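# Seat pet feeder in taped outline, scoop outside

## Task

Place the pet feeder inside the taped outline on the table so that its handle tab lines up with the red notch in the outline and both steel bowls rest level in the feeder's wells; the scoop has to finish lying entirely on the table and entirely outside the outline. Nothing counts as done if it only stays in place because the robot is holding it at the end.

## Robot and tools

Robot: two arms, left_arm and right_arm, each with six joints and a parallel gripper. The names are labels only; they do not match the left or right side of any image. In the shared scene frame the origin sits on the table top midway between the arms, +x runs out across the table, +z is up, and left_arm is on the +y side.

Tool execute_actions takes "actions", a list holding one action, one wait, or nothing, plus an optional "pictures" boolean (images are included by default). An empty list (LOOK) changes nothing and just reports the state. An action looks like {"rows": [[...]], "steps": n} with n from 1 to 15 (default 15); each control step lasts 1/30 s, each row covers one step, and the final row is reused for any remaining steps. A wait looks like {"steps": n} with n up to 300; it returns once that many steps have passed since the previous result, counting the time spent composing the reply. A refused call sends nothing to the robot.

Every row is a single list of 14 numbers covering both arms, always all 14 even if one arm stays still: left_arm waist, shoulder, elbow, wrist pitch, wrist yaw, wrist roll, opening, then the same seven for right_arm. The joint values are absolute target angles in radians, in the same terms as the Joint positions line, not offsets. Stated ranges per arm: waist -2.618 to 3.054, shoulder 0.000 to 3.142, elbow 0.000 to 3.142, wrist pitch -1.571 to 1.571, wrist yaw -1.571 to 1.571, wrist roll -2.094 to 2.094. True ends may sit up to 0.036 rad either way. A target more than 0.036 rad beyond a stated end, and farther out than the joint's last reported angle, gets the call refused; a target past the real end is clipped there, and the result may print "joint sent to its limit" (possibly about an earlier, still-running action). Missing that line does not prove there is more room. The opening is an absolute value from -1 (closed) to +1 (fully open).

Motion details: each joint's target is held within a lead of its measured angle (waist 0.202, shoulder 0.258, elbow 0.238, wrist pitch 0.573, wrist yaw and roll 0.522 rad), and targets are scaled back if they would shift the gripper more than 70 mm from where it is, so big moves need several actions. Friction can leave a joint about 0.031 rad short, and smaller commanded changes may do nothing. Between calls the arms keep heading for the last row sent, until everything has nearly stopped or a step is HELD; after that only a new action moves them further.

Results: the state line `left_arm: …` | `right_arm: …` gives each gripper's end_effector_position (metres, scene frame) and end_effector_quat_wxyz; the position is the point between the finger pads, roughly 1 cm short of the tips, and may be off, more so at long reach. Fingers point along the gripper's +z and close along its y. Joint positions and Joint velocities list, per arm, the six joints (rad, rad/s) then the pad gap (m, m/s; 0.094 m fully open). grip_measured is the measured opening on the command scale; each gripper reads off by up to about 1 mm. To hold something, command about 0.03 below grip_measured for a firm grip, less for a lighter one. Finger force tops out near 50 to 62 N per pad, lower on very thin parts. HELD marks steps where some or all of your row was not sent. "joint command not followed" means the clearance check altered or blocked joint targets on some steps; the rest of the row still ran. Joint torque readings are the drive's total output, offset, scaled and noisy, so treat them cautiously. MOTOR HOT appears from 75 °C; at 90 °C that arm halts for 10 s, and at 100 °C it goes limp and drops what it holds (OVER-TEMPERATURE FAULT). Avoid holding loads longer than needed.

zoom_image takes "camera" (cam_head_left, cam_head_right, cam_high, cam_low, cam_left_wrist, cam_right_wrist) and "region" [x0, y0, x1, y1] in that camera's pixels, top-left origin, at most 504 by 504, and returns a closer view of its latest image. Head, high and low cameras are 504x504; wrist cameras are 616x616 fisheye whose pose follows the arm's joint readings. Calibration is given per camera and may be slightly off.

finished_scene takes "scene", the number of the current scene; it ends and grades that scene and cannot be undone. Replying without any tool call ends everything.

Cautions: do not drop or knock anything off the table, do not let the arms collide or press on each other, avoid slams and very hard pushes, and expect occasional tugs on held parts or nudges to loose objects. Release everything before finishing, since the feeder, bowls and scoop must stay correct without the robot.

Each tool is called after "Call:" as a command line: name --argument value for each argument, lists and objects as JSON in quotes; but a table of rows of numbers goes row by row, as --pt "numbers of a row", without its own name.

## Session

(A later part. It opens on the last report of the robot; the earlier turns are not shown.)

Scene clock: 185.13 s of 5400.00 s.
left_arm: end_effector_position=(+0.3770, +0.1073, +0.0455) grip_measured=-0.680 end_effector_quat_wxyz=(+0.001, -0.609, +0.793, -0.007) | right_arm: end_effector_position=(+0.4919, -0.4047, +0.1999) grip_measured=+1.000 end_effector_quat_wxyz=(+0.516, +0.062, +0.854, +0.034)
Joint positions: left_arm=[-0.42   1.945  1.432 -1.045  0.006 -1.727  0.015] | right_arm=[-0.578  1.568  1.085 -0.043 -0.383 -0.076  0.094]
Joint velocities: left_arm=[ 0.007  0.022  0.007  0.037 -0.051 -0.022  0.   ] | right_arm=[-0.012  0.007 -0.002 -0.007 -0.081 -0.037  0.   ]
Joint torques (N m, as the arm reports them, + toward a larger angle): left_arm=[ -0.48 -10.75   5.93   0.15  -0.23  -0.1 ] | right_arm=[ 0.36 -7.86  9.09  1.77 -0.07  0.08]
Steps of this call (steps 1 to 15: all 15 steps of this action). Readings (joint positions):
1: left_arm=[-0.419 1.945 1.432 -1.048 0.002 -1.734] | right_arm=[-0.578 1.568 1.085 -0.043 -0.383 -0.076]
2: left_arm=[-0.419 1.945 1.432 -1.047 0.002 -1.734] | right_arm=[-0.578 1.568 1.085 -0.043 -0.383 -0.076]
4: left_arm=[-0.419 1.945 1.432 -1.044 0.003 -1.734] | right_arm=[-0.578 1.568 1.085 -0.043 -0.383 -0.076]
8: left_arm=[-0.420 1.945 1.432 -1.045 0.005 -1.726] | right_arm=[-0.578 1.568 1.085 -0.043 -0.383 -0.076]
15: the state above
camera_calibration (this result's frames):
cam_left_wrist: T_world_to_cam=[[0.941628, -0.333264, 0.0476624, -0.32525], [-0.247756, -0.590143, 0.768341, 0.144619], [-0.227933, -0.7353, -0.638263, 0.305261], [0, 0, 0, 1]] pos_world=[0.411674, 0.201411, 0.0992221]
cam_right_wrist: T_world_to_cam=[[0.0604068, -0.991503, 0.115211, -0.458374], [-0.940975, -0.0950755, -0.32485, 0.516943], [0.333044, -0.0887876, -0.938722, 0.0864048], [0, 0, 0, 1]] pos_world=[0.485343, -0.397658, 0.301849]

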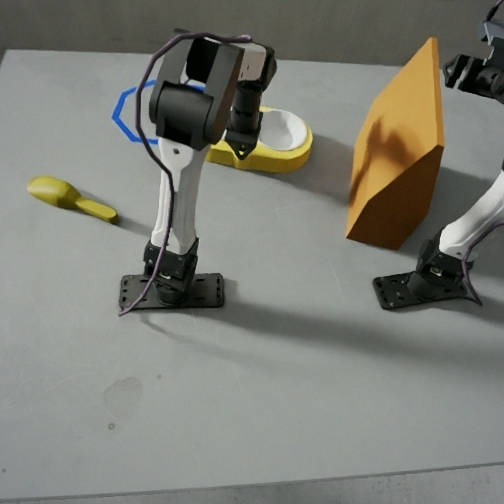

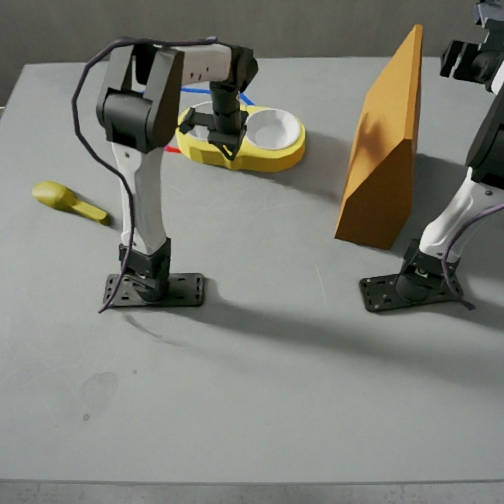

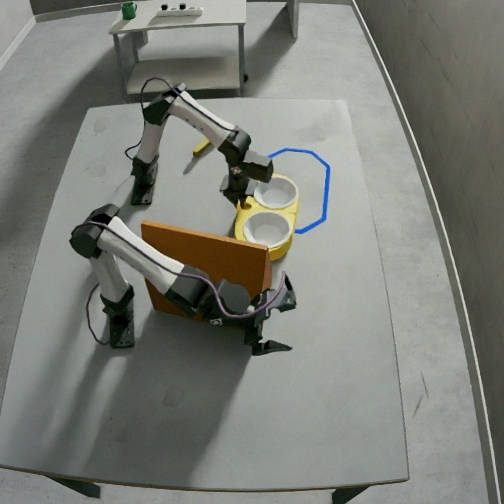

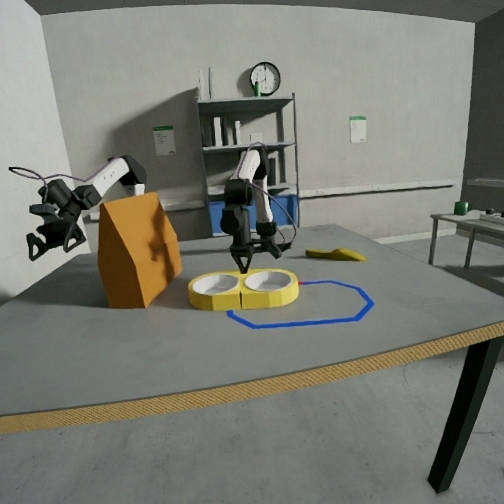

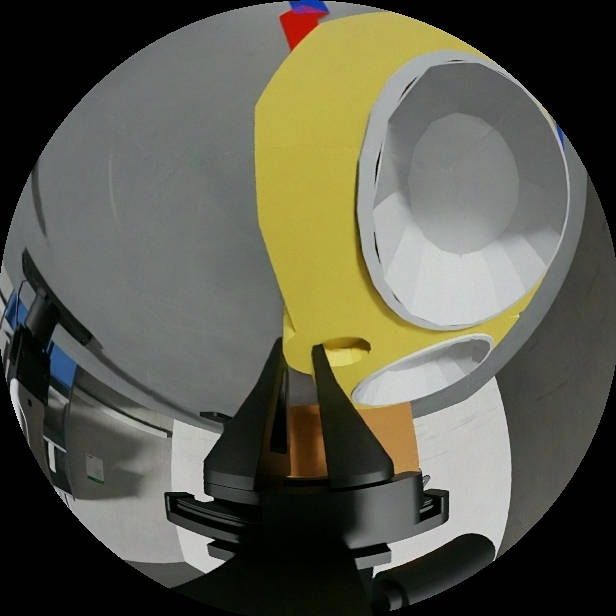

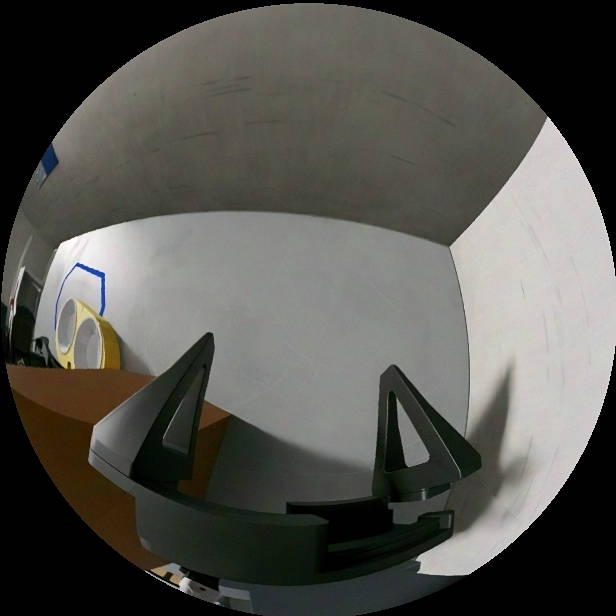

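Call:
execute_actions --actions '[{"rows":[[-0.405,1.955,1.45,-1.06,0,-1.71,-0.75,-0.578,1.568,1.085,-0.043,-0.383,-0.076,1],[-0.39,1.965,1.467,-1.07,0,-1.69,-0.75,-0.578,1.568,1.085,-0.043,-0.383,-0.076,1],[-0.375,1.974,1.482,-1.077,0,-1.67,-0.75,-0.578,1.568,1.085,-0.043,-0.383,-0.076,1],[-0.36,1.982,1.494,-1.083,0,-1.653,-0.75,-0.578,1.568,1.085,-0.043,-0.383,-0.076,1],[-0.347,1.988,1.503,-1.087,0,-1.639,-0.75,-0.578,1.568,1.085,-0.043,-0.383,-0.076,1],[-0.334,1.995,1.513,-1.09,0,-1.626,-0.75,-0.578,1.568,1.085,-0.043,-0.383,-0.076,1],[-0.321,2.001,1.522,-1.093,0,-1.612,-0.75,-0.578,1.568,1.085,-0.043,-0.383,-0.076,1],[-0.308,2.007,1.531,-1.097,0,-1.598,-0.75,-0.578,1.568,1.085,-0.043,-0.383,-0.076,1],[-0.295,2.013,1.541,-1.1,0,-1.585,-0.75,-0.578,1.568,1.085,-0.043,-0.383,-0.076,1],[-0.282,2.02,1.55,-1.103,0,-1.571,-0.75,-0.578,1.568,1.085,-0.043,-0.383,-0.076,1],[-0.269,2.026,1.559,-1.107,0,-1.558,-0.75,-0.578,1.568,1.085,-0.043,-0.383,-0.076,1],[-0.256,2.032,1.569,-1.11,0,-1.544,-0.75,-0.578,1.568,1.085,-0.043,-0.383,-0.076,1],[-0.243,2.038,1.578,-1.113,0,-1.531,-0.75,-0.578,1.568,1.085,-0.043,-0.383,-0.076,1],[-0.23,2.045,1.587,-1.117,0,-1.517,-0.75,-0.578,1.568,1.085,-0.043,-0.383,-0.076,1],[-0.217,2.051,1.596,-1.12,0,-1.503,-0.75,-0.578,1.568,1.085,-0.043,-0.383,-0.076,1]]}]' --pictures false

Call:
execute_actions --actions '[{"rows":[[-0.204,2.057,1.606,-1.123,0,-1.49,-0.75,-0.578,1.568,1.085,-0.043,-0.383,-0.076,1],[-0.191,2.063,1.615,-1.127,0,-1.476,-0.75,-0.578,1.568,1.085,-0.043,-0.383,-0.076,1],[-0.178,2.07,1.624,-1.13,0,-1.463,-0.75,-0.578,1.568,1.085,-0.043,-0.383,-0.076,1],[-0.165,2.076,1.634,-1.133,0,-1.449,-0.75,-0.578,1.568,1.085,-0.043,-0.383,-0.076,1],[-0.152,2.082,1.643,-1.137,0,-1.436,-0.75,-0.578,1.568,1.085,-0.043,-0.383,-0.076,1],[-0.139,2.089,1.652,-1.14,0,-1.422,-0.75,-0.578,1.568,1.085,-0.043,-0.383,-0.076,1],[-0.126,2.095,1.662,-1.143,0,-1.408,-0.75,-0.578,1.568,1.085,-0.043,-0.383,-0.076,1],[-0.113,2.101,1.671,-1.147,0,-1.395,-0.75,-0.578,1.568,1.085,-0.043,-0.383,-0.076,1],[-0.1,2.107,1.68,-1.15,0,-1.381,-0.75,-0.578,1.568,1.085,-0.043,-0.383,-0.076,1],[-0.087,2.114,1.69,-1.153,0,-1.368,-0.75,-0.578,1.568,1.085,-0.043,-0.383,-0.076,1],[-0.074,2.12,1.699,-1.157,0,-1.354,-0.75,-0.578,1.568,1.085,-0.043,-0.383,-0.076,1],[-0.061,2.126,1.708,-1.16,0,-1.341,-0.75,-0.578,1.568,1.085,-0.043,-0.383,-0.076,1],[-0.048,2.132,1.717,-1.163,0,-1.327,-0.75,-0.578,1.568,1.085,-0.043,-0.383,-0.076,1],[-0.035,2.139,1.727,-1.167,0,-1.313,-0.75,-0.578,1.568,1.085,-0.043,-0.383,-0.076,1],[-0.022,2.145,1.736,-1.17,0,-1.3,-0.75,-0.578,1.568,1.085,-0.043,-0.383,-0.076,1]]}]' --pictures false

Call:
execute_actions --actions '[{"steps":15}]'

Scene clock: 220.13 s of 5400.00 s.
left_arm: end_effector_position=(+0.4154, +0.1600, +0.0458) grip_measured=-0.680 end_effector_quat_wxyz=(-0.005, -0.610, +0.792, -0.004) | right_arm: end_effector_position=(+0.4919, -0.4047, +0.1999) grip_measured=+1.000 end_effector_quat_wxyz=(+0.516, +0.062, +0.854, +0.034)
Joint positions: left_arm=[-0.25   2.026  1.55  -1.093  0.012 -1.559  0.015] | right_arm=[-0.578  1.568  1.085 -0.043 -0.383 -0.076  0.094]
Joint velocities: left_arm=[ 0.344  0.173  0.252 -0.125 -0.081  0.374 -0.001] | right_arm=[ 0.017 -0.007  0.007  0.037  0.022 -0.022  0.   ]
Joint torques (N m, as the arm reports them, + toward a larger angle): left_arm=[  0.09 -10.84   8.83   0.08  -0.3    0.  ] | right_arm=[ 0.4  -7.91  9.11  1.76 -0.08  0.09]
Steps of this call (steps 1 to 15: the robot went on to your last target; steps 16 to 90: nothing new was sent; then 31.50 s passed at rest; steps 91 to 105: all 15 steps of this action). Readings (joint positions):
91: left_arm=[-0.420 1.945 1.432 -1.045 0.006 -1.726] | right_arm=[-0.578 1.568 1.085 -0.043 -0.383 -0.076]
92: left_arm=[-0.418 1.945 1.432 -1.045 0.008 -1.722] | right_arm=[-0.578 1.568 1.085 -0.043 -0.383 -0.076]
94: left_arm=[-0.405 1.952 1.444 -1.058 0.010 -1.703] | right_arm=[-0.578 1.568 1.085 -0.043 -0.383 -0.076]
98: left_arm=[-0.350 1.981 1.484 -1.074 0.012 -1.650] | right_arm=[-0.578 1.568 1.085 -0.043 -0.383 -0.076]
105: the state above

Scene clock: 220.63 s of 5400.00 s.
left_arm: end_effector_position=(+0.4502, +0.2307, +0.0458) grip_measured=-0.680 end_effector_quat_wxyz=(-0.005, -0.605, +0.796, -0.004) | right_arm: end_effector_position=(+0.4919, -0.4047, +0.1999) grip_measured=+1.000 end_effector_quat_wxyz=(+0.516, +0.062, +0.854, +0.034)
Joint positions: left_arm=[-0.058  2.119  1.691 -1.144  0.013 -1.355  0.015] | right_arm=[-0.578  1.568  1.085 -0.043 -0.383 -0.076  0.094]
Joint velocities: left_arm=[ 0.354  0.188  0.252 -0.081  0.022  0.432 -0.001] | right_arm=[-0.017 -0.007  0.007  0.051  0.066 -0.022  0.   ]
Joint torques (N m, as the arm reports them, + toward a larger angle): left_arm=[  0.35 -11.66   8.71   0.07  -0.28  -0.03] | right_arm=[ 0.38 -7.86  9.08  1.76 -0.08  0.1 ]
Steps of this call (steps 1 to 15: all 15 steps of this action). Readings (joint positions):
1: left_arm=[-0.237 2.032 1.559 -1.097 0.012 -1.546] | right_arm=[-0.578 1.568 1.085 -0.043 -0.383 -0.076]
2: left_arm=[-0.225 2.038 1.568 -1.101 0.012 -1.533] | right_arm=[-0.578 1.568 1.085 -0.043 -0.383 -0.076]
4: left_arm=[-0.200 2.051 1.587 -1.107 0.012 -1.506] | right_arm=[-0.578 1.568 1.085 -0.043 -0.383 -0.076]
8: left_arm=[-0.149 2.076 1.625 -1.121 0.012 -1.451] | right_arm=[-0.578 1.568 1.085 -0.043 -0.383 -0.076]
15: the state above

Scene clock: 221.13 s of 5400.00 s.
left_arm: end_effector_position=(+0.4538, +0.2451, +0.0458) grip_measured=-0.680 end_effector_quat_wxyz=(-0.003, -0.604, +0.797, -0.005) | right_arm: end_effector_position=(+0.4919, -0.4047, +0.1999) grip_measured=+1.000 end_effector_quat_wxyz=(+0.516, +0.062, +0.854, +0.034)
Joint positions: left_arm=[-0.023  2.129  1.706 -1.147  0.012 -1.316  0.015] | right_arm=[-0.578  1.568  1.085 -0.043 -0.383 -0.076  0.094]
Joint velocities: left_arm=[-0.002 -0.007  0.007 -0.051 -0.066 -0.007 -0.001] | right_arm=[-0.002 -0.002 -0.002 -0.081 -0.022  0.051  0.   ]
Joint torques (N m, as the arm reports them, + toward a larger angle): left_arm=[ -0.55 -11.71   8.84   0.02  -0.28   0.19] | right_arm=[ 0.31 -7.9   9.1   1.76 -0.08  0.1 ]
Steps of this call (steps 1 to 15: the robot went on to your last target). Readings (joint positions):
1: left_arm=[-0.046 2.123 1.698 -1.146 0.013 -1.344] | right_arm=[-0.578 1.568 1.085 -0.043 -0.383 -0.076]
2: left_arm=[-0.036 2.126 1.702 -1.146 0.013 -1.335] | right_arm=[-0.578 1.568 1.085 -0.043 -0.383 -0.076]
4: left_arm=[-0.025 2.128 1.705 -1.147 0.013 -1.324] | right_arm=[-0.578 1.568 1.085 -0.043 -0.383 -0.076]
8: left_arm=[-0.023 2.129 1.706 -1.147 0.012 -1.317] | right_arm=[-0.578 1.568 1.085 -0.043 -0.383 -0.076]
15: the state above
camera_calibration (this result's frames):
cam_left_wrist: T_world_to_cam=[[0.937623, -0.345423, 0.0393124, -0.346497], [-0.248245, -0.58606, 0.771303, 0.243758], [-0.243386, -0.732951, -0.635253, 0.430542], [0, 0, 0, 1]] pos_world=[0.490184, 0.338735, 0.0991135]
cam_right_wrist: T_world_to_cam=[[0.0604068, -0.991503, 0.115211, -0.458374], [-0.940975, -0.0950755, -0.32485, 0.516943], [0.333044, -0.0887876, -0.938722, 0.0864048], [0, 0, 0, 1]] pos_world=[0.485343, -0.397658, 0.301849]

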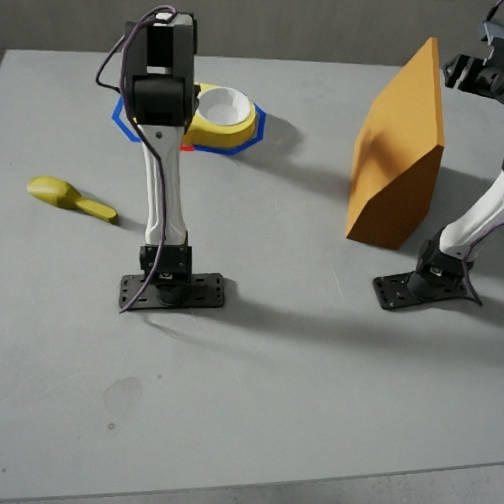

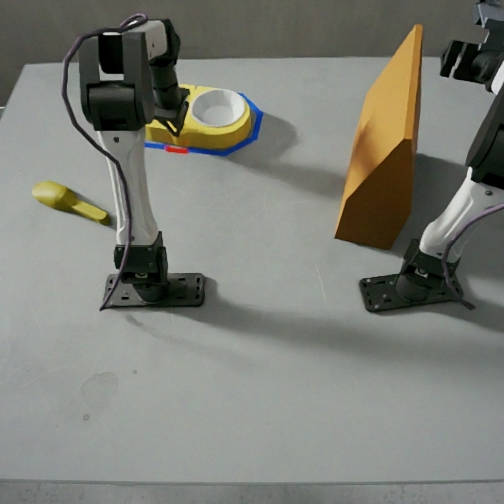

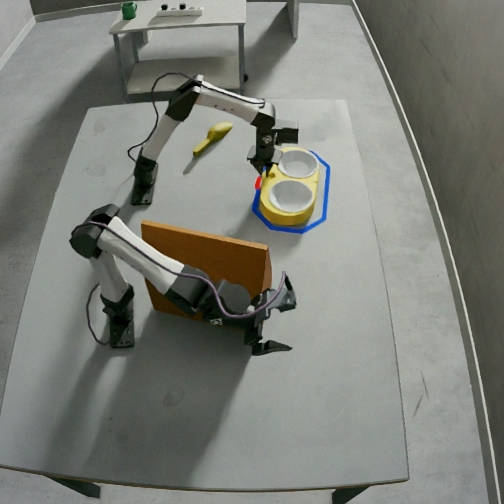

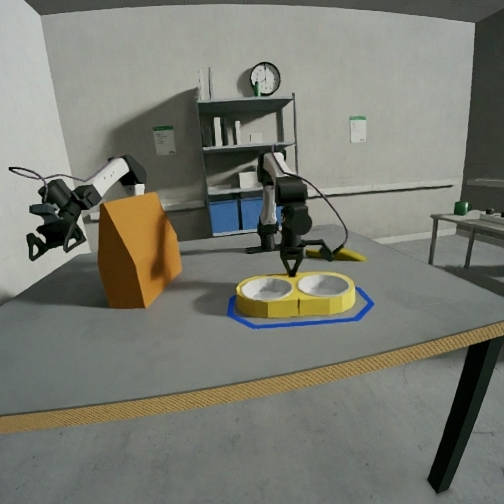

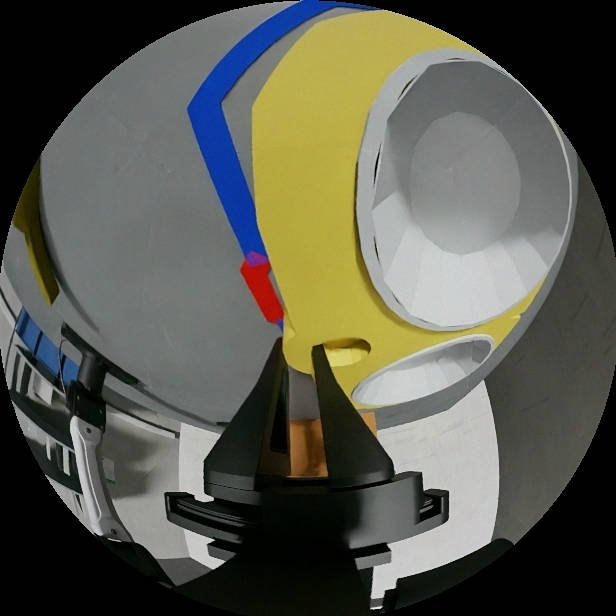

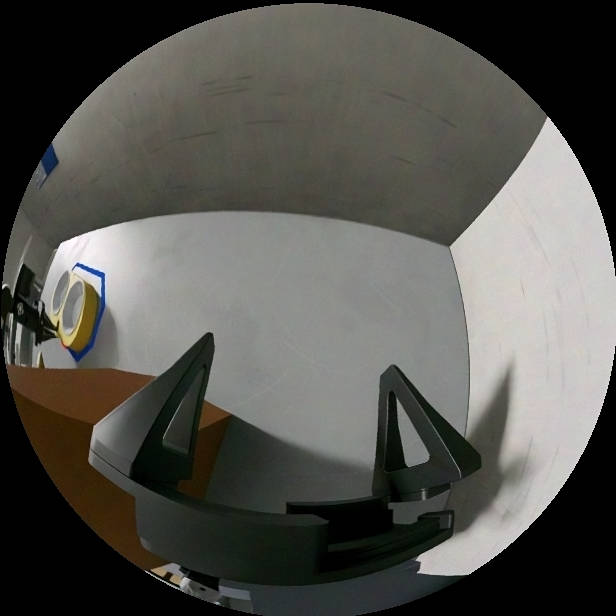

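Call:
zoom_image --camera "cam_low" --region '[215,250,385,340]'

Call:
zoom_image --camera "cam_high" --region '[235,130,345,245]'

Call:
zoom_image --camera "cam_head_right" --region '[130,70,280,170]'

Region (215, 250, 385, 340) of cam_low's 504x504 image, scaled by 2.965, with more detail than that image has; it fills the top 267 rows of this view, and the rest is white.

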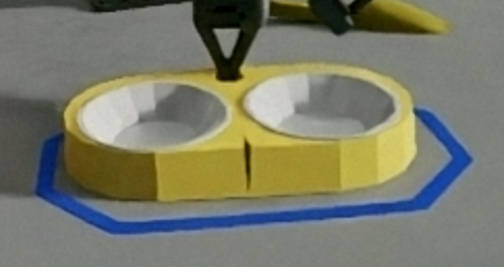

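Region (235, 130, 345, 245) of cam_high's 504x504 image, scaled by 4.383, with more detail than that image has; it fills the left 482 columns of this view, and the rest is white.

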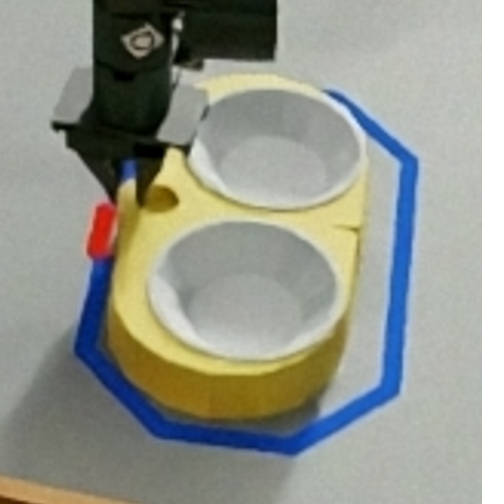

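Region (130, 70, 280, 170) of cam_head_right's 504x504 image, scaled by 3.360, with more detail than that image has.

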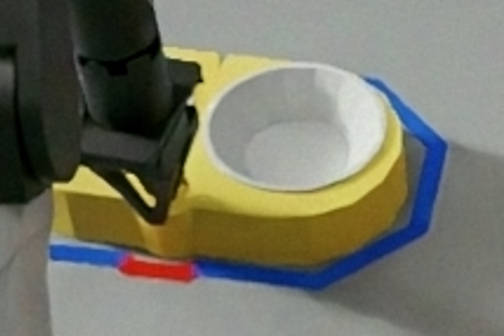

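Call:
execute_actions --actions '[{"rows":[[-0.024,2.149,1.742,-1.17,0,-1.33,-0.75,-0.578,1.568,1.085,-0.043,-0.383,-0.076,1],[-0.024,2.153,1.748,-1.173,0,-1.345,-0.75,-0.578,1.568,1.085,-0.043,-0.383,-0.076,1],[-0.024,2.157,1.754,-1.176,0,-1.355,-0.75,-0.578,1.568,1.085,-0.043,-0.383,-0.076,1],[-0.024,2.161,1.76,-1.179,0,-1.365,-0.75,-0.578,1.568,1.085,-0.043,-0.383,-0.076,1],[-0.024,2.165,1.766,-1.182,0,-1.375,-0.75,-0.578,1.568,1.085,-0.043,-0.383,-0.076,1],[-0.024,2.169,1.772,-1.185,0,-1.385,-0.75,-0.578,1.568,1.085,-0.043,-0.383,-0.076,1],[-0.024,2.173,1.778,-1.187,0,-1.39,-0.75,-0.578,1.568,1.085,-0.043,-0.383,-0.076,1],[-0.024,2.176,1.782,-1.187,0,-1.39,-0.75,-0.578,1.568,1.085,-0.043,-0.383,-0.076,1]],"steps":15}]' --pictures false

Call:
execute_actions --actions '[{"steps":8}]'

Call:
zoom_image --camera "cam_low" --region '[215,250,385,340]'

Call:
zoom_image --camera "cam_high" --region '[235,130,345,245]'

Call:
zoom_image --camera "cam_head_right" --region '[130,70,280,170]'

Scene clock: 241.70 s of 5400.00 s.
left_arm: end_effector_position=(+0.4581, +0.2450, +0.0459) grip_measured=-0.680 end_effector_quat_wxyz=(-0.008, -0.621, +0.783, -0.001) | right_arm: end_effector_position=(+0.4919, -0.4047, +0.1999) grip_measured=+1.000 end_effector_quat_wxyz=(+0.516, +0.062, +0.854, +0.034)
Joint positions: left_arm=[-0.023  2.157  1.751 -1.175  0.012 -1.361  0.015] | right_arm=[-0.578  1.568  1.085 -0.043 -0.383 -0.076  0.094]
Joint velocities: left_arm=[ 0.012 -0.002 -0.012  0.037  0.037  0.007 -0.001] | right_arm=[-0.002  0.017 -0.007 -0.007 -0.066 -0.037  0.   ]
Joint torques (N m, as the arm reports them, + toward a larger angle): left_arm=[ -0.67 -11.73   8.82   0.07  -0.28  -0.32] | right_arm=[ 0.39 -7.91  9.12  1.76 -0.09  0.09]
Steps of this call (steps 1 to 15: the robot went on to your last target; steps 16 to 90: nothing new was sent; then 17.07 s passed at rest; steps 91 to 105: all 15 steps of this action). Readings (joint positions):
91: left_arm=[-0.023 2.129 1.706 -1.147 0.012 -1.318] | right_arm=[-0.578 1.568 1.085 -0.043 -0.383 -0.076]
92: left_arm=[-0.023 2.129 1.706 -1.148 0.012 -1.321] | right_arm=[-0.578 1.568 1.085 -0.043 -0.383 -0.076]
94: left_arm=[-0.023 2.136 1.717 -1.157 0.012 -1.328] | right_arm=[-0.578 1.568 1.085 -0.043 -0.383 -0.076]
98: left_arm=[-0.023 2.152 1.742 -1.172 0.012 -1.348] | right_arm=[-0.578 1.568 1.085 -0.043 -0.383 -0.076]
105: the state above

Scene clock: 241.97 s of 5400.00 s.
left_arm: end_effector_position=(+0.4582, +0.2450, +0.0458) grip_measured=-0.680 end_effector_quat_wxyz=(-0.008, -0.622, +0.783, -0.001) | right_arm: end_effector_position=(+0.4919, -0.4047, +0.1999) grip_measured=+1.000 end_effector_quat_wxyz=(+0.516, +0.062, +0.854, +0.034)
Joint positions: left_arm=[-0.023  2.158  1.752 -1.175  0.012 -1.363  0.015] | right_arm=[-0.578  1.568  1.085 -0.043 -0.383 -0.076  0.094]
Joint velocities: left_arm=[ 0.007  0.002  0.002 -0.007  0.051  0.051  0.001] | right_arm=[ 0.002  0.002  0.012 -0.022 -0.022 -0.037  0.   ]
Joint torques (N m, as the arm reports them, + toward a larger angle): left_arm=[ -0.69 -11.77   8.88   0.08  -0.28  -0.31] | right_arm=[ 0.4  -7.89  9.12  1.77 -0.08  0.08]
Steps of this call (steps 1 to 8: the robot went on to your last target). Readings (joint positions):
1: left_arm=[-0.023 2.158 1.751 -1.175 0.012 -1.362] | right_arm=[-0.578 1.568 1.085 -0.043 -0.383 -0.076]
2: left_arm=[-0.023 2.158 1.752 -1.175 0.012 -1.362] | right_arm=[-0.578 1.568 1.085 -0.043 -0.383 -0.076]
4: left_arm=[-0.023 2.158 1.752 -1.175 0.012 -1.363] | right_arm=[-0.578 1.568 1.085 -0.043 -0.383 -0.076]
8: the state above
camera_calibration (this result's frames):
cam_left_wrist: T_world_to_cam=[[0.953184, -0.301073, 0.0281947, -0.368184], [-0.211519, -0.597204, 0.773697, 0.230572], [-0.216101, -0.74344, -0.632928, 0.421543], [0, 0, 0, 1]] pos_world=[0.490814, 0.34024, 0.0987942]
cam_right_wrist: T_world_to_cam=[[0.0604068, -0.991503, 0.115211, -0.458374], [-0.940975, -0.0950755, -0.32485, 0.516943], [0.333044, -0.0887876, -0.938722, 0.0864048], [0, 0, 0, 1]] pos_world=[0.485343, -0.397658, 0.301849]

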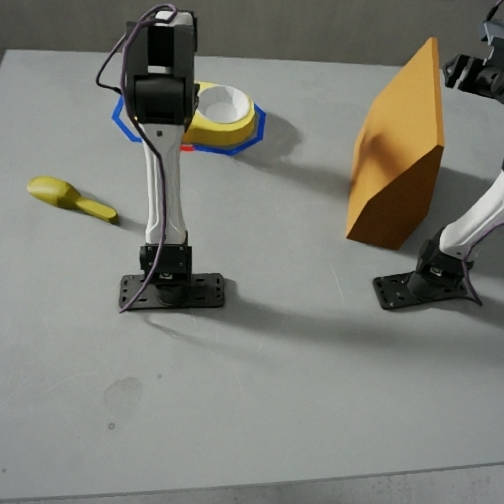

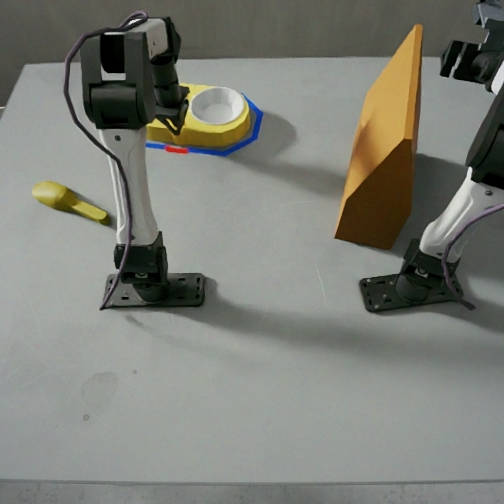

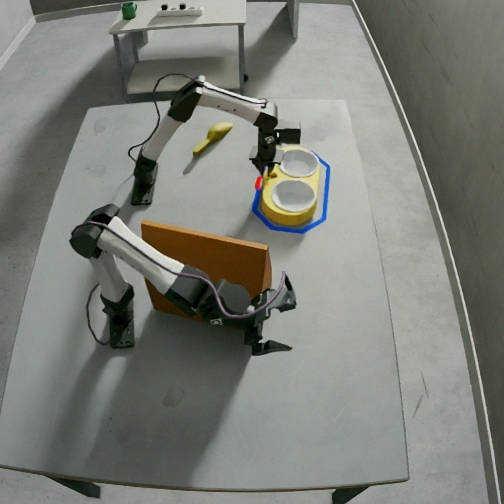

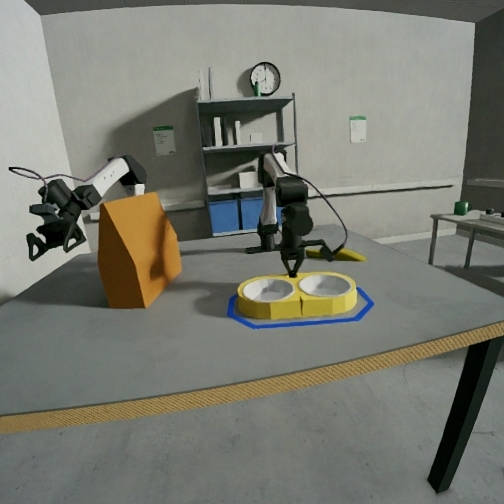

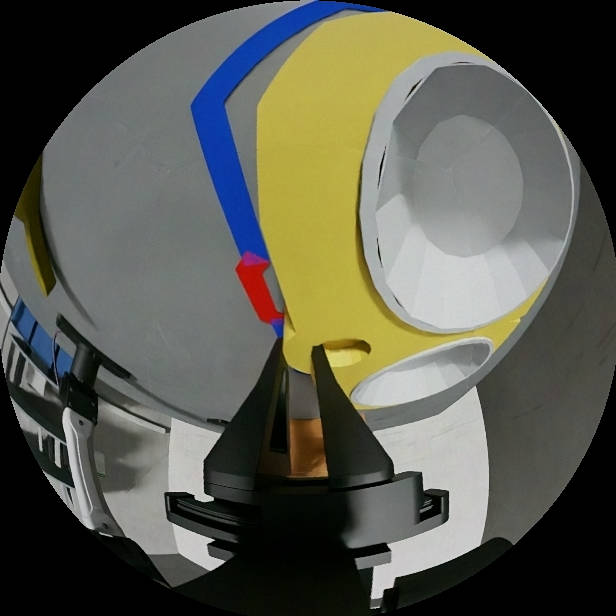

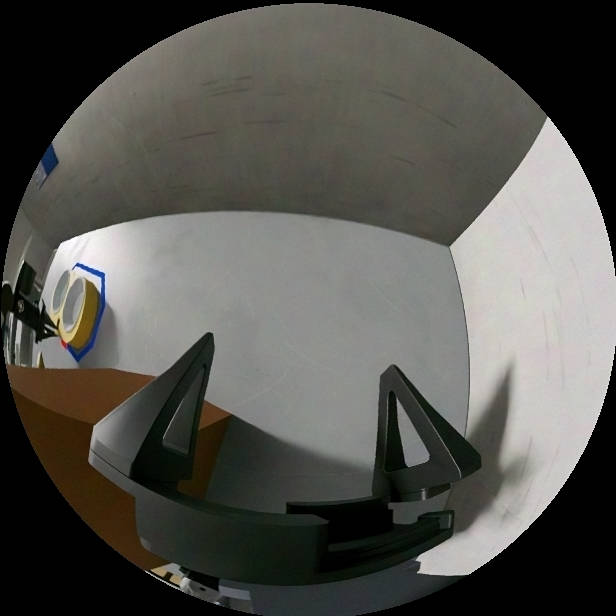

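Region (215, 250, 385, 340) of cam_low's 504x504 image, scaled by 2.965, with more detail than that image has; it fills the top 267 rows of this view, and the rest is white.

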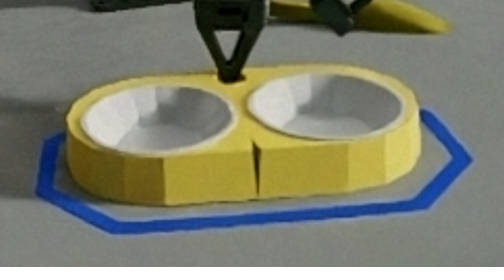

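Region (235, 130, 345, 245) of cam_high's 504x504 image, scaled by 4.383, with more detail than that image has; it fills the left 482 columns of this view, and the rest is white.

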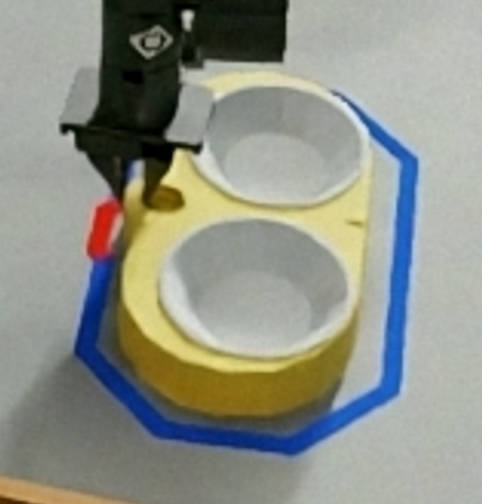

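Region (130, 70, 280, 170) of cam_head_right's 504x504 image, scaled by 3.360, with more detail than that image has.

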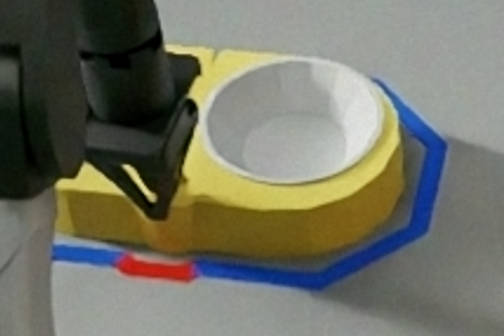

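Call:
execute_actions --actions '[{"rows":[[-0.018,2.165,1.77,-1.175,0,-1.363,-0.75,-0.578,1.568,1.085,-0.043,-0.383,-0.076,1],[-0.013,2.165,1.77,-1.175,0,-1.355,-0.75,-0.578,1.568,1.085,-0.043,-0.383,-0.076,1],[-0.008,2.165,1.77,-1.175,0,-1.35,-0.75,-0.578,1.568,1.085,-0.043,-0.383,-0.076,1],[-0.004,2.165,1.77,-1.175,0,-1.35,-0.75,-0.578,1.568,1.085,-0.043,-0.383,-0.076,1]],"steps":12}]' --pictures false

Call:
execute_actions --actions '[{"rows":[[-0.012,2.158,1.752,-1.175,0.012,-1.36,-0.5,-0.578,1.568,1.085,-0.043,-0.383,-0.076,1]],"steps":8}]' --pictures false

Call:
execute_actions --actions '[{"rows":[[-0.012,2.145,1.78,-1.19,0.012,-1.36,-0.5,-0.578,1.568,1.085,-0.043,-0.383,-0.076,1],[-0.012,2.135,1.787,-1.205,0.012,-1.36,-0.5,-0.578,1.568,1.085,-0.043,-0.383,-0.076,1],[-0.012,2.125,1.794,-1.22,0.012,-1.36,-0.5,-0.578,1.568,1.085,-0.043,-0.383,-0.076,1],[-0.012,2.115,1.801,-1.235,0.012,-1.36,-0.5,-0.578,1.568,1.085,-0.043,-0.383,-0.076,1],[-0.012,2.105,1.808,-1.25,0.012,-1.36,-0.5,-0.578,1.568,1.085,-0.043,-0.383,-0.076,1],[-0.012,2.095,1.815,-1.265,0.012,-1.36,-0.5,-0.578,1.568,1.085,-0.043,-0.383,-0.076,1],[-0.012,2.08,1.815,-1.28,0.012,-1.36,-0.5,-0.578,1.568,1.085,-0.043,-0.383,-0.076,1],[-0.012,2.06,1.815,-1.3,0.012,-1.36,-0.5,-0.578,1.568,1.085,-0.043,-0.383,-0.076,1],[-0.012,2.04,1.815,-1.32,0.012,-1.36,-0.5,-0.578,1.568,1.085,-0.043,-0.383,-0.076,1],[-0.012,2.01,1.815,-1.32,0.012,-1.36,-0.5,-0.578,1.568,1.085,-0.043,-0.383,-0.076,1],[-0.012,1.98,1.815,-1.32,0.012,-1.36,-0.5,-0.578,1.568,1.085,-0.043,-0.383,-0.076,1],[-0.012,1.95,1.815,-1.32,0.012,-1.36,-0.5,-0.578,1.568,1.085,-0.043,-0.383,-0.076,1],[-0.012,1.92,1.815,-1.32,0.012,-1.36,-0.5,-0.578,1.568,1.085,-0.043,-0.383,-0.076,1]],"steps":15}]' --pictures false

Call:
execute_actions --actions '[{"steps":8}]'

Call:
zoom_image --camera "cam_low" --region '[215,250,385,340]'

Call:
zoom_image --camera "cam_high" --region '[235,130,345,245]'

Scene clock: 267.40 s of 5400.00 s.
left_arm: end_effector_position=(+0.4583, +0.2470, +0.0458) grip_measured=-0.680 end_effector_quat_wxyz=(-0.008, -0.620, +0.785, -0.001) | right_arm: end_effector_position=(+0.4919, -0.4047, +0.1999) grip_measured=+1.000 end_effector_quat_wxyz=(+0.516, +0.062, +0.854, +0.034)
Joint positions: left_arm=[-0.018  2.158  1.752 -1.175  0.012 -1.353  0.015] | right_arm=[-0.578  1.568  1.085 -0.043 -0.383 -0.076  0.094]
Joint velocities: left_arm=[ 0.017  0.002 -0.012 -0.037 -0.022 -0.11  -0.   ] | right_arm=[ 0.002 -0.002  0.007 -0.022 -0.037  0.051  0.   ]
Joint torques (N m, as the arm reports them, + toward a larger angle): left_arm=[  0.27 -12.72   7.96   0.18  -0.28   0.02] | right_arm=[ 0.39 -7.92  9.1   1.77 -0.07  0.09]
Steps of this call (steps 1 to 15: the robot went on to your last target; steps 16 to 90: nothing new was sent; then 22.03 s passed at rest; steps 91 to 102: all 12 steps of this action). Readings (joint positions):
91: left_arm=[-0.023 2.158 1.752 -1.175 0.012 -1.363] | right_arm=[-0.578 1.568 1.085 -0.043 -0.383 -0.076]
92: left_arm=[-0.023 2.158 1.752 -1.175 0.012 -1.361] | right_arm=[-0.578 1.568 1.085 -0.043 -0.383 -0.076]
94: left_arm=[-0.023 2.158 1.752 -1.175 0.012 -1.357] | right_arm=[-0.578 1.568 1.085 -0.043 -0.383 -0.076]
98: left_arm=[-0.019 2.158 1.752 -1.175 0.012 -1.354] | right_arm=[-0.578 1.568 1.085 -0.043 -0.383 -0.076]
102: the state above

Scene clock: 267.67 s of 5400.00 s.
left_arm: end_effector_position=(+0.4584, +0.2469, +0.0458) grip_measured=-0.502 end_effector_quat_wxyz=(-0.008, -0.620, +0.785, -0.002) | right_arm: end_effector_position=(+0.4919, -0.4047, +0.1999) grip_measured=+1.000 end_effector_quat_wxyz=(+0.516, +0.062, +0.854, +0.034)
Joint positions: left_arm=[-0.018  2.158  1.752 -1.174  0.012 -1.353  0.023] | right_arm=[-0.578  1.568  1.085 -0.043 -0.383 -0.076  0.094]
Joint velocities: left_arm=[-0.002 -0.002 -0.002  0.007 -0.037  0.022 -0.   ] | right_arm=[-0.002 -0.002 -0.007  0.007  0.007  0.007  0.   ]
Joint torques (N m, as the arm reports them, + toward a larger angle): left_arm=[ -0.23 -13.34   6.57   0.18  -0.19  -0.09] | right_arm=[ 0.38 -7.89  9.03  1.76 -0.08  0.09]
Steps of this call (steps 1 to 8: all 8 steps of this action). Readings (joint positions):
1: left_arm=[-0.018 2.158 1.752 -1.174 0.012 -1.353] | right_arm=[-0.578 1.568 1.085 -0.043 -0.383 -0.076]
2: left_arm=[-0.018 2.158 1.752 -1.174 0.012 -1.353] | right_arm=[-0.578 1.568 1.085 -0.043 -0.383 -0.076]
4: left_arm=[-0.018 2.158 1.752 -1.174 0.012 -1.353] | right_arm=[-0.578 1.568 1.085 -0.043 -0.383 -0.076]
8: the state above

Scene clock: 268.17 s of 5400.00 s.
left_arm: end_effector_position=(+0.4442, +0.2471, +0.1337) grip_measured=-0.502 end_effector_quat_wxyz=(+0.042, -0.619, +0.784, -0.042) | right_arm: end_effector_position=(+0.4919, -0.4047, +0.1999) grip_measured=+1.000 end_effector_quat_wxyz=(+0.516, +0.062, +0.854, +0.034)
Joint positions: left_arm=[-0.018  1.951  1.787 -1.289  0.012 -1.353  0.023] | right_arm=[-0.578  1.568  1.085 -0.043 -0.383 -0.076  0.094]
Joint velocities: left_arm=[ 0.007 -0.652  0.198 -0.139 -0.037 -0.007 -0.001] | right_arm=[-0.002 -0.012 -0.027 -0.051 -0.095 -0.037  0.   ]
Joint torques (N m, as the arm reports them, + toward a larger angle): left_arm=[ -0.16 -10.9    8.06   0.36  -0.18  -0.08] | right_arm=[ 0.38 -7.92  9.12  1.77 -0.08  0.08]
Steps of this call (steps 1 to 15: all 15 steps of this action). Readings (joint positions):
1: left_arm=[-0.018 2.158 1.752 -1.174 0.012 -1.353] | right_arm=[-0.578 1.568 1.085 -0.043 -0.383 -0.076]
2: left_arm=[-0.018 2.158 1.752 -1.175 0.012 -1.353] | right_arm=[-0.578 1.568 1.085 -0.043 -0.383 -0.076]
4: left_arm=[-0.018 2.158 1.758 -1.189 0.012 -1.353] | right_arm=[-0.578 1.568 1.085 -0.043 -0.383 -0.076]
8: left_arm=[-0.018 2.126 1.778 -1.227 0.012 -1.353] | right_arm=[-0.578 1.568 1.085 -0.043 -0.383 -0.076]
15: the state above

Scene clock: 268.43 s of 5400.00 s.
left_arm: end_effector_position=(+0.4437, +0.2471, +0.1522) grip_measured=-0.502 end_effector_quat_wxyz=(+0.058, -0.618, +0.782, -0.055) | right_arm: end_effector_position=(+0.4919, -0.4047, +0.1999) grip_measured=+1.000 end_effector_quat_wxyz=(+0.516, +0.062, +0.854, +0.034)
Joint positions: left_arm=[-0.018  1.913  1.803 -1.301  0.012 -1.353  0.023] | right_arm=[-0.578  1.568  1.085 -0.043 -0.383 -0.076  0.094]
Joint velocities: left_arm=[-0.007 -0.022 -0.002  0.066  0.022 -0.007 -0.   ] | right_arm=[-0.007 -0.007 -0.002 -0.037 -0.022 -0.007  0.   ]
Joint torques (N m, as the arm reports them, + toward a larger angle): left_arm=[ -0.25 -10.73   7.79   0.37  -0.18  -0.07] | right_arm=[ 0.36 -7.91  9.1   1.77 -0.07  0.08]
Steps of this call (steps 1 to 8: the robot went on to your last target). Readings (joint positions):
1: left_arm=[-0.018 1.932 1.794 -1.293 0.012 -1.353] | right_arm=[-0.578 1.568 1.085 -0.043 -0.383 -0.076]
2: left_arm=[-0.018 1.920 1.799 -1.294 0.012 -1.353] | right_arm=[-0.578 1.568 1.085 -0.043 -0.383 -0.076]
4: left_arm=[-0.018 1.913 1.803 -1.296 0.012 -1.353] | right_arm=[-0.578 1.568 1.085 -0.043 -0.383 -0.076]
8: the state above
camera_calibration (this result's frames):
cam_left_wrist: T_world_to_cam=[[0.932807, -0.306202, 0.190031, -0.371009], [-0.343111, -0.593339, 0.728165, 0.210846], [-0.110213, -0.744439, -0.658532, 0.444471], [0, 0, 0, 1]] pos_world=[0.46741, 0.342381, 0.209671]
cam_right_wrist: T_world_to_cam=[[0.0604068, -0.991503, 0.115211, -0.458374], [-0.940975, -0.0950755, -0.32485, 0.516943], [0.333044, -0.0887876, -0.938722, 0.0864048], [0, 0, 0, 1]] pos_world=[0.485343, -0.397658, 0.301849]

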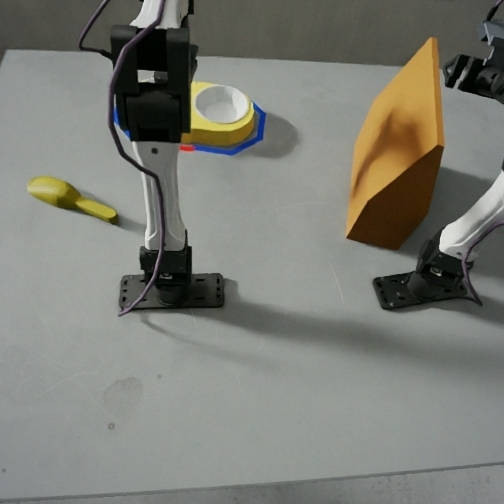

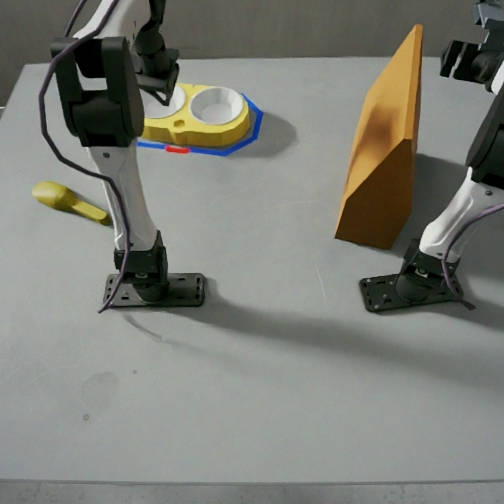

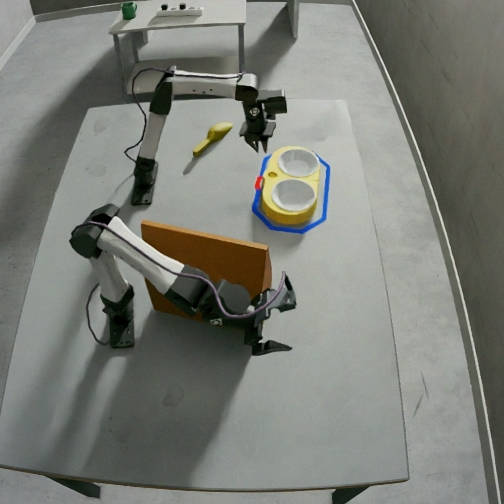

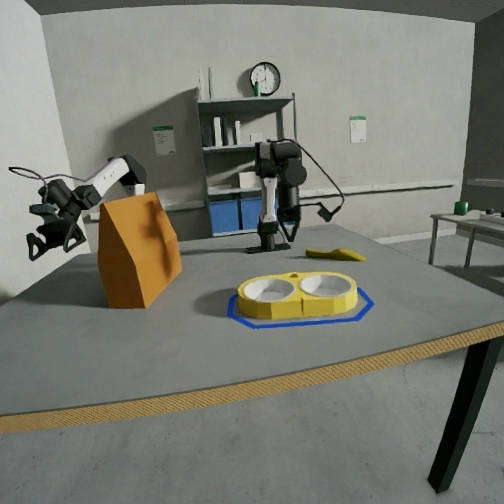

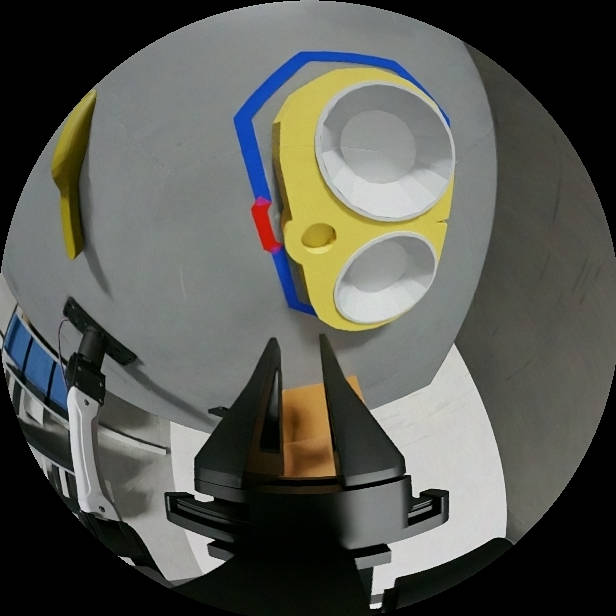

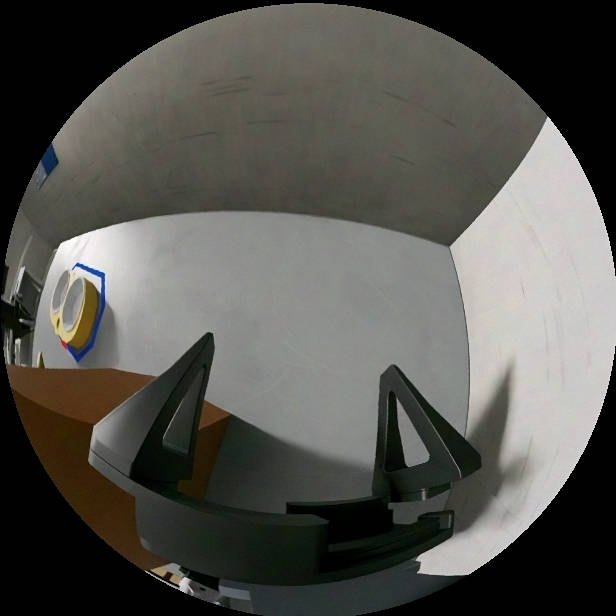

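Region (215, 250, 385, 340) of cam_low's 504x504 image, scaled by 2.965, with more detail than that image has; it fills the top 267 rows of this view, and the rest is white.

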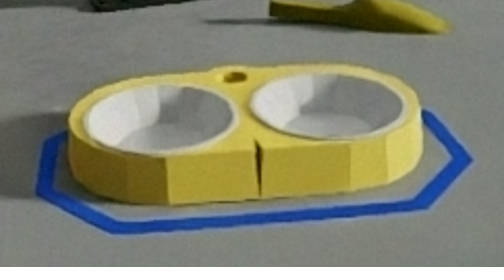

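Region (235, 130, 345, 245) of cam_high's 504x504 image, scaled by 4.383, with more detail than that image has; it fills the left 482 columns of this view, and the rest is white.

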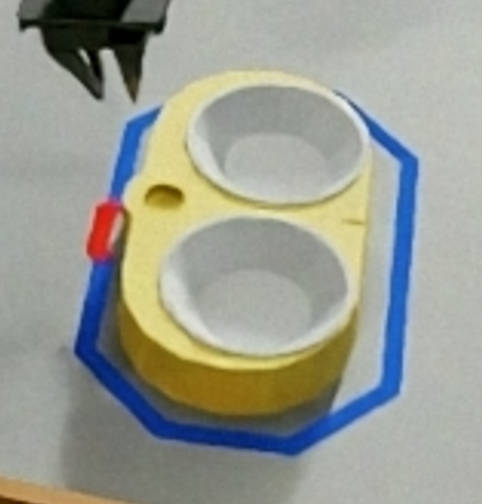

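Call:
finished_scene --scene 2

The scene is finished: the task was done.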